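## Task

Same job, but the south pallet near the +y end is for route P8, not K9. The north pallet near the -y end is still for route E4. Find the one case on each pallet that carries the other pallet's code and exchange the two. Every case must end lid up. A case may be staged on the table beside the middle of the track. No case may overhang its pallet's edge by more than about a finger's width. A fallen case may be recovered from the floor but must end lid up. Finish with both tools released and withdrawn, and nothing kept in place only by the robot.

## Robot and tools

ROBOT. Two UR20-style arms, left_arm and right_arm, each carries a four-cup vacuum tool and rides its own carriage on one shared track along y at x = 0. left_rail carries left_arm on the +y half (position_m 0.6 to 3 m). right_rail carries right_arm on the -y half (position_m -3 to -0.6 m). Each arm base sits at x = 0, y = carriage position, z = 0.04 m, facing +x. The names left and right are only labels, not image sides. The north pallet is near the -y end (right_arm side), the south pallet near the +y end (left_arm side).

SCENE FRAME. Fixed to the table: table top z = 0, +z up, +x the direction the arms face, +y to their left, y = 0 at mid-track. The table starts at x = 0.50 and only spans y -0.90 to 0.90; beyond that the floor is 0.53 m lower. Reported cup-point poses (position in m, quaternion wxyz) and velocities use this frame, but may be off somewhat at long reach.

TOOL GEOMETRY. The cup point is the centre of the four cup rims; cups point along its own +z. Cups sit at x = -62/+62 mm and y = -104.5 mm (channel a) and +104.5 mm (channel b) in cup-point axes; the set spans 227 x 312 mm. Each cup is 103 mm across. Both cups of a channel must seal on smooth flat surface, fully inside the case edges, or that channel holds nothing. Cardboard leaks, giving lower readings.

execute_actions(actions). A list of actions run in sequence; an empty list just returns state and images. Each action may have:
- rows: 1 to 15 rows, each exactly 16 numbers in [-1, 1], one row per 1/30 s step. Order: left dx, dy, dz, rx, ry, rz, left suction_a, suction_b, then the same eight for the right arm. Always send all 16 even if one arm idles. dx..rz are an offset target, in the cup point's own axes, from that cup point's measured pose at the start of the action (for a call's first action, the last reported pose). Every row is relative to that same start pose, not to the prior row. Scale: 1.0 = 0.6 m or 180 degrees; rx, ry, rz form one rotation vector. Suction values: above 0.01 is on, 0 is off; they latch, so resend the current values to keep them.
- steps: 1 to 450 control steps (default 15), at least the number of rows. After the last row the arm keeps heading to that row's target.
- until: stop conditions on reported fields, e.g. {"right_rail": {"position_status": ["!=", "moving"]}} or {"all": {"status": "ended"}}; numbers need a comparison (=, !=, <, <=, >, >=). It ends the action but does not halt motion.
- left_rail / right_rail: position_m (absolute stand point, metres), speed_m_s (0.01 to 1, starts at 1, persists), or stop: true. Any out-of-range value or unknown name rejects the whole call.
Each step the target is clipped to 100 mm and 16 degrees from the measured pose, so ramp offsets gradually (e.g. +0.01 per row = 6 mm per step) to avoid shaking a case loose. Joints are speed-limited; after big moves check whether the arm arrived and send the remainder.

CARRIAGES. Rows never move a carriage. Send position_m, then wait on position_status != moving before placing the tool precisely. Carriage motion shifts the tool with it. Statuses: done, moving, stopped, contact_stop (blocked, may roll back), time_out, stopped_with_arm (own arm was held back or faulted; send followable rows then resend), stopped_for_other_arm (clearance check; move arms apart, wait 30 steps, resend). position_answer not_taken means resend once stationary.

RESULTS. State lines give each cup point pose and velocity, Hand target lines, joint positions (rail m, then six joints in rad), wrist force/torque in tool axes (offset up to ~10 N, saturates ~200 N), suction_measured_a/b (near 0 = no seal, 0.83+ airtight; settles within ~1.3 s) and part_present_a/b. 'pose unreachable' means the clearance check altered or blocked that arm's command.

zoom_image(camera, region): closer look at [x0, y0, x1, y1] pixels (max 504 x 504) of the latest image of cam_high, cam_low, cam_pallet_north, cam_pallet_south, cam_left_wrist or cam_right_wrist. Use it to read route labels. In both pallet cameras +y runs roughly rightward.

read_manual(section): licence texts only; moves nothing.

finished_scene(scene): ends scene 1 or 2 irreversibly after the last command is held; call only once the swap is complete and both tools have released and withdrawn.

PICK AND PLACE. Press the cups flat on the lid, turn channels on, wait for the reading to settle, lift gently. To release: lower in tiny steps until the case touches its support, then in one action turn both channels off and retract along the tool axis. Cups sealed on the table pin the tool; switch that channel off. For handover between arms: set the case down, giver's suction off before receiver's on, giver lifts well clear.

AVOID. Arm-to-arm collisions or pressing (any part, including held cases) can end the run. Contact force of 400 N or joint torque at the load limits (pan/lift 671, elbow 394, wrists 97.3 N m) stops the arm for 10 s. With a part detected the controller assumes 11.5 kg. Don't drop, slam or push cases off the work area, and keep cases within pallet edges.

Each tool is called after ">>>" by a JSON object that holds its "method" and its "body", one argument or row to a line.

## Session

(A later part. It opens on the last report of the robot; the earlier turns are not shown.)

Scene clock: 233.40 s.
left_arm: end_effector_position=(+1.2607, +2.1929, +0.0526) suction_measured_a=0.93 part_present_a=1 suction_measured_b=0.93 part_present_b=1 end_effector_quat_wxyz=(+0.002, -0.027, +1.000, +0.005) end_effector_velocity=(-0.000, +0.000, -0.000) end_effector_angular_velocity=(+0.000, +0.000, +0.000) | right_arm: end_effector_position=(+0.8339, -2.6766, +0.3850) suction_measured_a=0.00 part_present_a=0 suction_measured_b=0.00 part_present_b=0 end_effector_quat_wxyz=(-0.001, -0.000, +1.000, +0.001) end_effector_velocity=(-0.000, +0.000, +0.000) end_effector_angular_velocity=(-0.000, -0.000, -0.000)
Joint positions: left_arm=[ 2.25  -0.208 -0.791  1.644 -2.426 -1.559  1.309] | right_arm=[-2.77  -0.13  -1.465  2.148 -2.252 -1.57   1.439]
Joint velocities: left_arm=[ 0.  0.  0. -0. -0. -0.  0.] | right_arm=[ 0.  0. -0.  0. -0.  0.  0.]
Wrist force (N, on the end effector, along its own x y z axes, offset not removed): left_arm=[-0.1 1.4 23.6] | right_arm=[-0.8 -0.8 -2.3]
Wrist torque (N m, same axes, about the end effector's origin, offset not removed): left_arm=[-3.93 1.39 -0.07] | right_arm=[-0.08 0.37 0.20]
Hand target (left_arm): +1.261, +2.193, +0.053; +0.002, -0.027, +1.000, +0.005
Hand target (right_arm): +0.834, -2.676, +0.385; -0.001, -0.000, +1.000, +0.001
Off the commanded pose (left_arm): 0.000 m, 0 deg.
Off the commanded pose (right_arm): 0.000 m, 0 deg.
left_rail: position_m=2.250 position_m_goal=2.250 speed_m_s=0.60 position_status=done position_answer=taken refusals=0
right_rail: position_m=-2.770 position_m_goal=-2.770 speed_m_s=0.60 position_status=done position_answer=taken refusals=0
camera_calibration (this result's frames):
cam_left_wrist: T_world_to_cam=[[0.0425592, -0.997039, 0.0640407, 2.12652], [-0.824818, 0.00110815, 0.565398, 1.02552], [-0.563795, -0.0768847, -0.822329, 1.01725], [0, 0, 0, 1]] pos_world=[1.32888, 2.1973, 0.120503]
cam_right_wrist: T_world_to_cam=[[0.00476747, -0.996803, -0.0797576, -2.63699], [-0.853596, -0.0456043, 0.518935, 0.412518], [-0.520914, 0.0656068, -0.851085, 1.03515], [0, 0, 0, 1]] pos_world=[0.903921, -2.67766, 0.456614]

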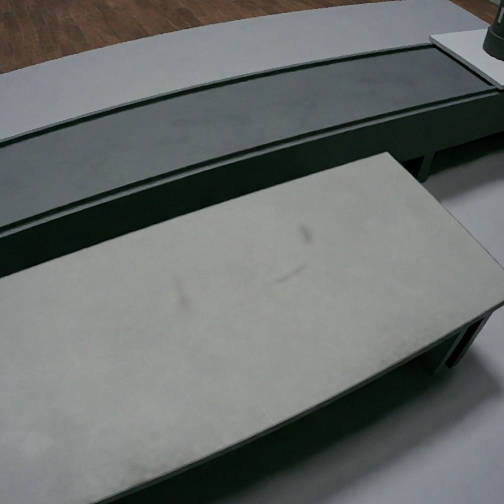

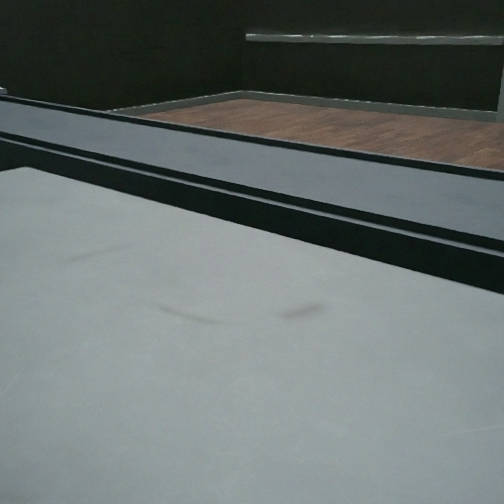

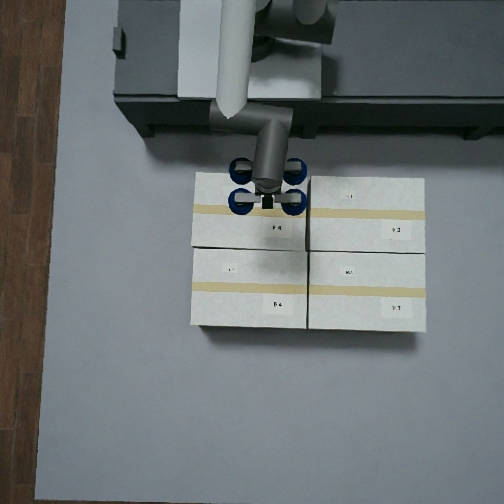

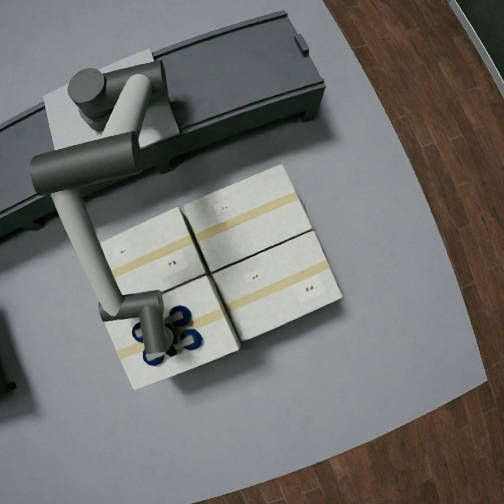

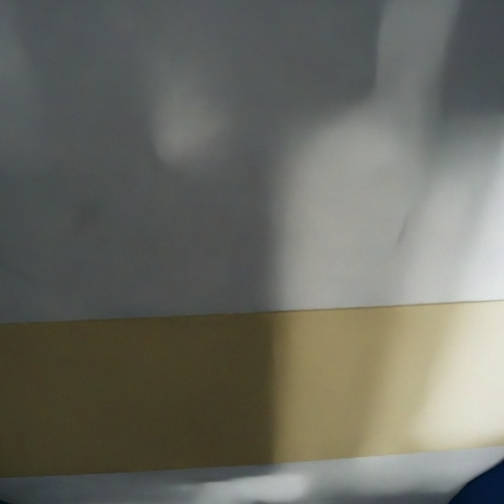

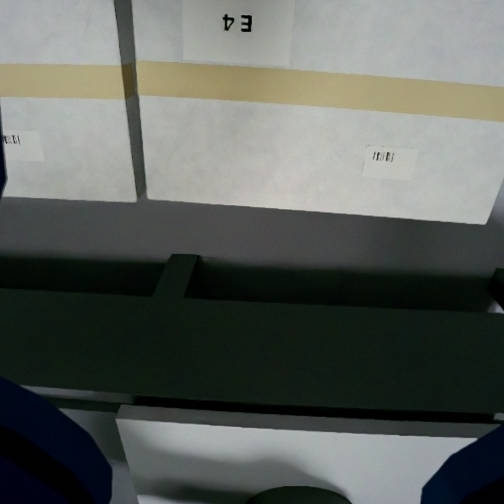

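Looks clear. Lower into the slot.

>>> {"method": "execute_actions", "body": {
  "actions": [
    {"rows":[[0,0,0.1,0,0,0,1,1,0,0,0,0,0,0,0,0],[0,0,0.29,0,0,0,1,1,0,0,0,0,0,0,0,0]],"steps":70}
  ]
}}

>>> {"method": "zoom_image", "body": {
  "camera": "cam_pallet_south",
  "region": [80, 230, 280, 410]
}}

Scene clock: 239.03 s.
left_arm: end_effector_position=(+1.2616, +2.1948, -0.1215) suction_measured_a=0.93 part_present_a=1 suction_measured_b=0.93 part_present_b=1 end_effector_quat_wxyz=(+0.002, -0.027, +1.000, +0.005) end_effector_velocity=(-0.000, +0.000, -0.000) end_effector_angular_velocity=(+0.000, +0.000, +0.000) | right_arm: end_effector_position=(+0.8339, -2.6766, +0.3850) suction_measured_a=0.00 part_present_a=0 suction_measured_b=0.00 part_present_b=0 end_effector_quat_wxyz=(-0.001, -0.000, +1.000, +0.001) end_effector_velocity=(+0.000, -0.000, -0.000) end_effector_angular_velocity=(-0.000, +0.000, -0.000)
Joint positions: left_arm=[ 2.25  -0.206 -0.628  1.636 -2.581 -1.559  1.311] | right_arm=[-2.77  -0.13  -1.465  2.148 -2.252 -1.57   1.439]
Joint velocities: left_arm=[ 0.  0.  0. -0. -0.  0. -0.] | right_arm=[ 0.  0.  0. -0. -0. -0.  0.]
Wrist force (N, on the end effector, along its own x y z axes, offset not removed): left_arm=[3.6 2.7 28.4] | right_arm=[-0.9 0.2 2.4]
Wrist torque (N m, same axes, about the end effector's origin, offset not removed): left_arm=[-3.84 0.57 0.00] | right_arm=[0.11 0.24 0.23]
Hand target (left_arm): +1.262, +2.195, -0.121; +0.002, -0.027, +1.000, +0.005
Hand target (right_arm): +0.834, -2.676, +0.385; -0.001, -0.000, +1.000, +0.001
Off the commanded pose (left_arm): 0.000 m, 0 deg.
Off the commanded pose (right_arm): 0.000 m, 0 deg.
left_rail: position_m=2.250 position_m_goal=2.250 speed_m_s=0.60 position_status=done position_answer=taken refusals=0
right_rail: position_m=-2.770 position_m_goal=-2.770 speed_m_s=0.60 position_status=done position_answer=taken refusals=0
camera_calibration (this result's frames):
cam_left_wrist: T_world_to_cam=[[0.0425591, -0.997039, 0.0640395, 2.13951], [-0.824819, 0.00110742, 0.565396, 1.12474], [-0.563794, -0.0768838, -0.822329, 0.874761], [0, 0, 0, 1]] pos_world=[1.32983, 2.19919, -0.0535937]
cam_right_wrist: T_world_to_cam=[[0.00476766, -0.996803, -0.0797576, -2.63699], [-0.853596, -0.0456045, 0.518935, 0.412517], [-0.520914, 0.0656067, -0.851084, 1.03515], [0, 0, 0, 1]] pos_world=[0.903921, -2.67766, 0.456614]

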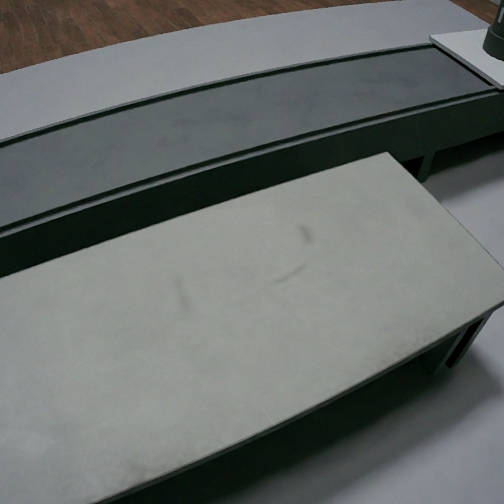

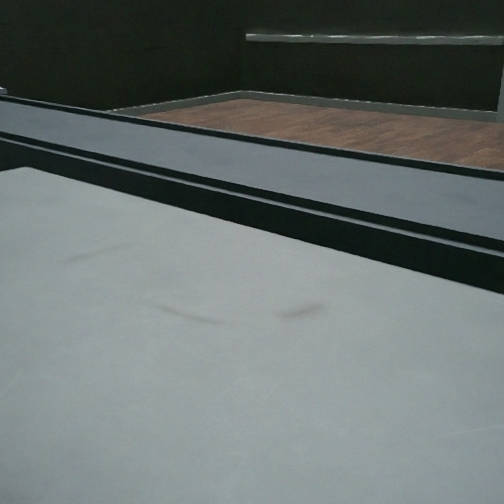

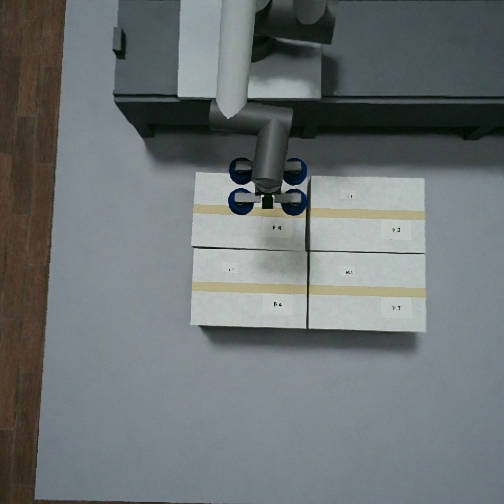

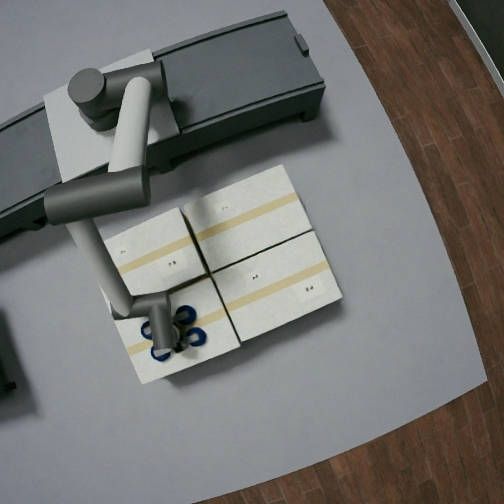

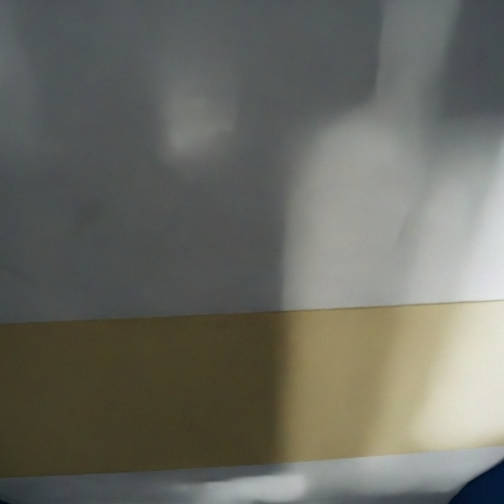

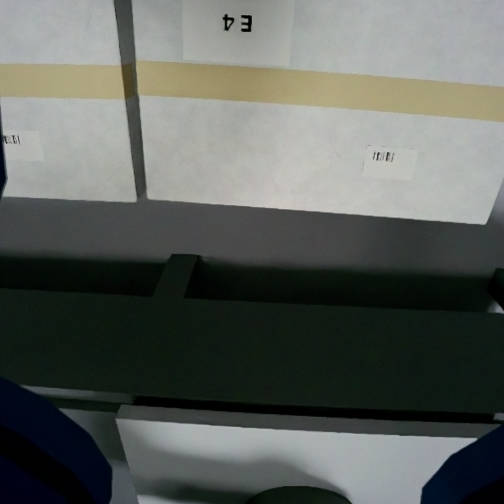

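Region (80, 230, 280, 410) of cam_pallet_south's 504x504 image, scaled by 2.520, with more detail than that image has; it fills the top 454 rows of this view, and the rest is white.

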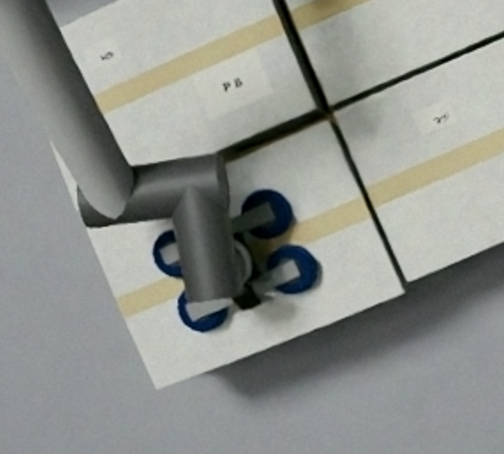

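>>> {"method": "execute_actions", "body": {
  "actions": [
    {"rows":[[0.013,0,0,0,0,0,1,1,0,0,0,0,0,0,0,0]],"steps":20},
    {"rows":[[0,0,0.054,0,0,0,1,1,0,0,0,0,0,0,0,0]],"steps":35},
    {"rows":[[0,0,-0.9,0,0,0,0,0,0,0,0,0,0,0,0,0]],"steps":60},
    {"rows":[[0.7,0,0,0,0,0,0,0,0,0,0,0,0,0,0,0]],"steps":50}
  ]
}}

>>> {"method": "zoom_image", "body": {
  "camera": "cam_pallet_south",
  "region": [80, 230, 280, 410]
}}

Scene clock: 250.17 s.
left_arm: end_effector_position=(+0.8318, +2.1665, +0.3838) suction_measured_a=0.00 part_present_a=0 suction_measured_b=0.00 part_present_b=0 end_effector_quat_wxyz=(+0.002, -0.027, +1.000, +0.005) end_effector_velocity=(-0.001, -0.000, +0.000) end_effector_angular_velocity=(-0.000, -0.000, +0.000) | right_arm: end_effector_position=(+0.8339, -2.6766, +0.3850) suction_measured_a=0.00 part_present_a=0 suction_measured_b=0.00 part_present_b=0 end_effector_quat_wxyz=(-0.001, -0.000, +1.000, +0.001) end_effector_velocity=(-0.000, -0.000, -0.000) end_effector_angular_velocity=(+0.000, +0.000, -0.000)
Joint positions: left_arm=[ 2.25  -0.347 -1.469  2.156 -2.258 -1.559  1.17 ] | right_arm=[-2.77  -0.13  -1.465  2.148 -2.252 -1.57   1.439]
Joint velocities: left_arm=[ 0.    -0.    -0.001  0.001 -0.     0.    -0.   ] | right_arm=[ 0. -0.  0.  0.  0.  0. -0.]
Wrist force (N, on the end effector, along its own x y z axes, offset not removed): left_arm=[0.8 -1.7 0.3] | right_arm=[-3.6 1.9 -4.5]
Wrist torque (N m, same axes, about the end effector's origin, offset not removed): left_arm=[-0.57 0.19 -0.19] | right_arm=[0.26 0.78 0.16]
Hand target (left_arm): +0.832, +2.166, +0.384; +0.002, -0.027, +1.000, +0.005
Hand target (right_arm): +0.834, -2.676, +0.385; -0.001, -0.000, +1.000, +0.001
Off the commanded pose (left_arm): 0.000 m, 0 deg.
Off the commanded pose (right_arm): 0.000 m, 0 deg.
left_rail: position_m=2.250 position_m_goal=2.250 speed_m_s=0.60 position_status=done position_answer=taken refusals=0
right_rail: position_m=-2.770 position_m_goal=-2.770 speed_m_s=0.60 position_status=done position_answer=taken refusals=0
camera_calibration (this result's frames):
cam_left_wrist: T_world_to_cam=[[0.0425962, -0.997036, 0.0640744, 2.09721], [-0.824747, 0.00110633, 0.565501, 0.484482], [-0.563896, -0.0769334, -0.822255, 1.04594], [0, 0, 0, 1]] pos_world=[0.900045, 2.17093, 0.451679]
cam_right_wrist: T_world_to_cam=[[0.00476754, -0.996803, -0.0797576, -2.63699], [-0.853596, -0.0456044, 0.518935, 0.412517], [-0.520914, 0.0656067, -0.851084, 1.03515], [0, 0, 0, 1]] pos_world=[0.903921, -2.67766, 0.456614]

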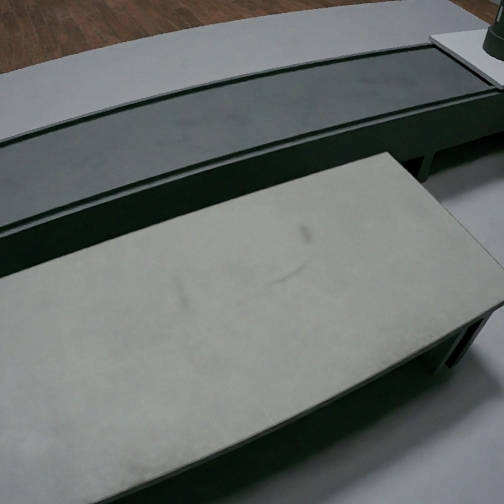

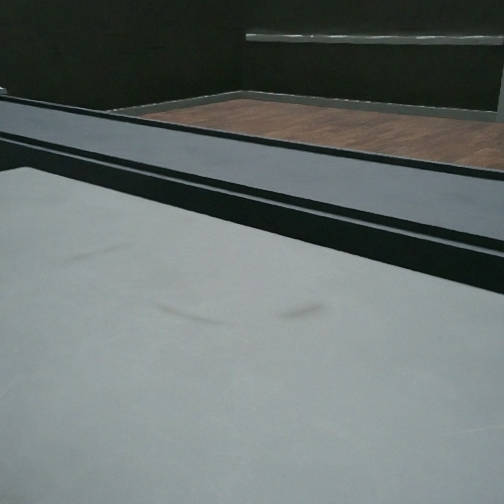

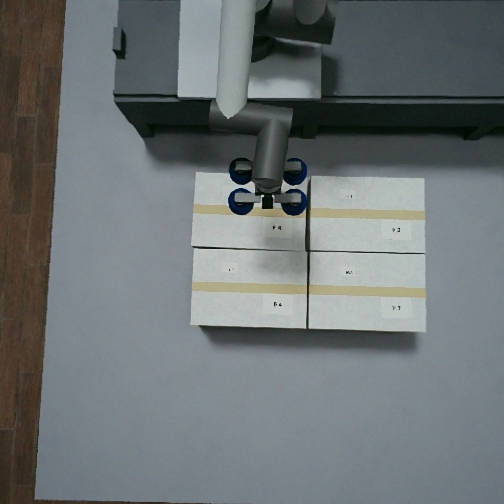

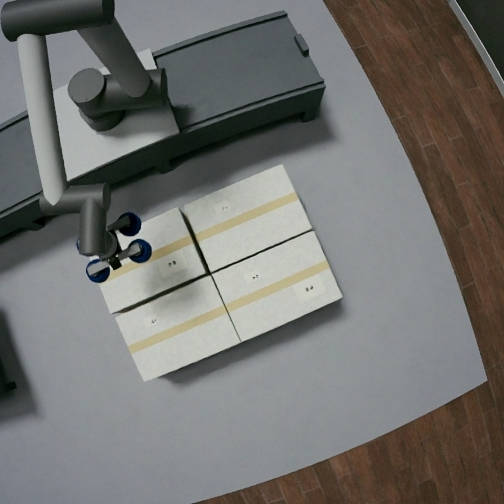

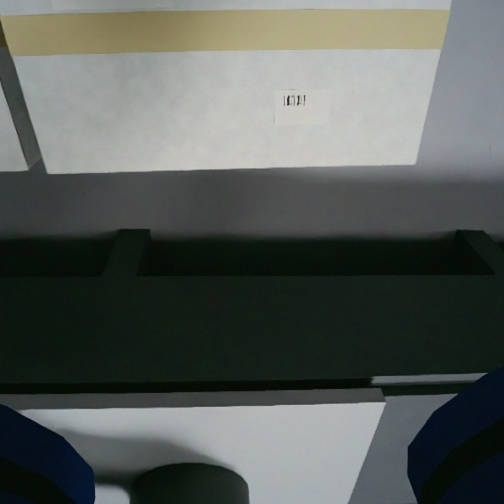

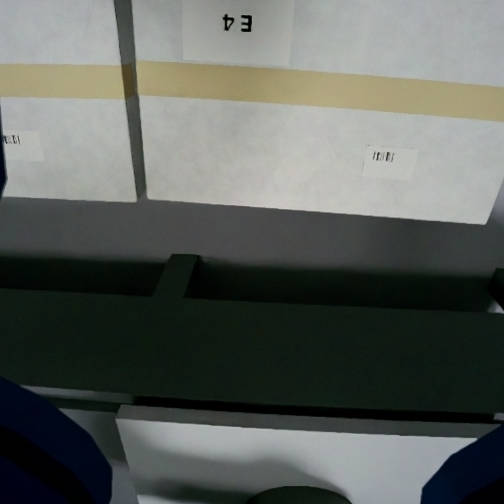

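Region (80, 230, 280, 410) of cam_pallet_south's 504x504 image, scaled by 2.520, with more detail than that image has; it fills the top 454 rows of this view, and the rest is white.

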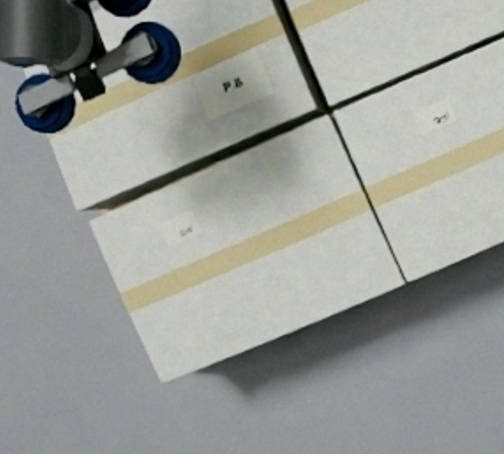

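>>> {"method": "finished_scene", "body": {
  "scene": 2
}}

The scene is finished: the task was done.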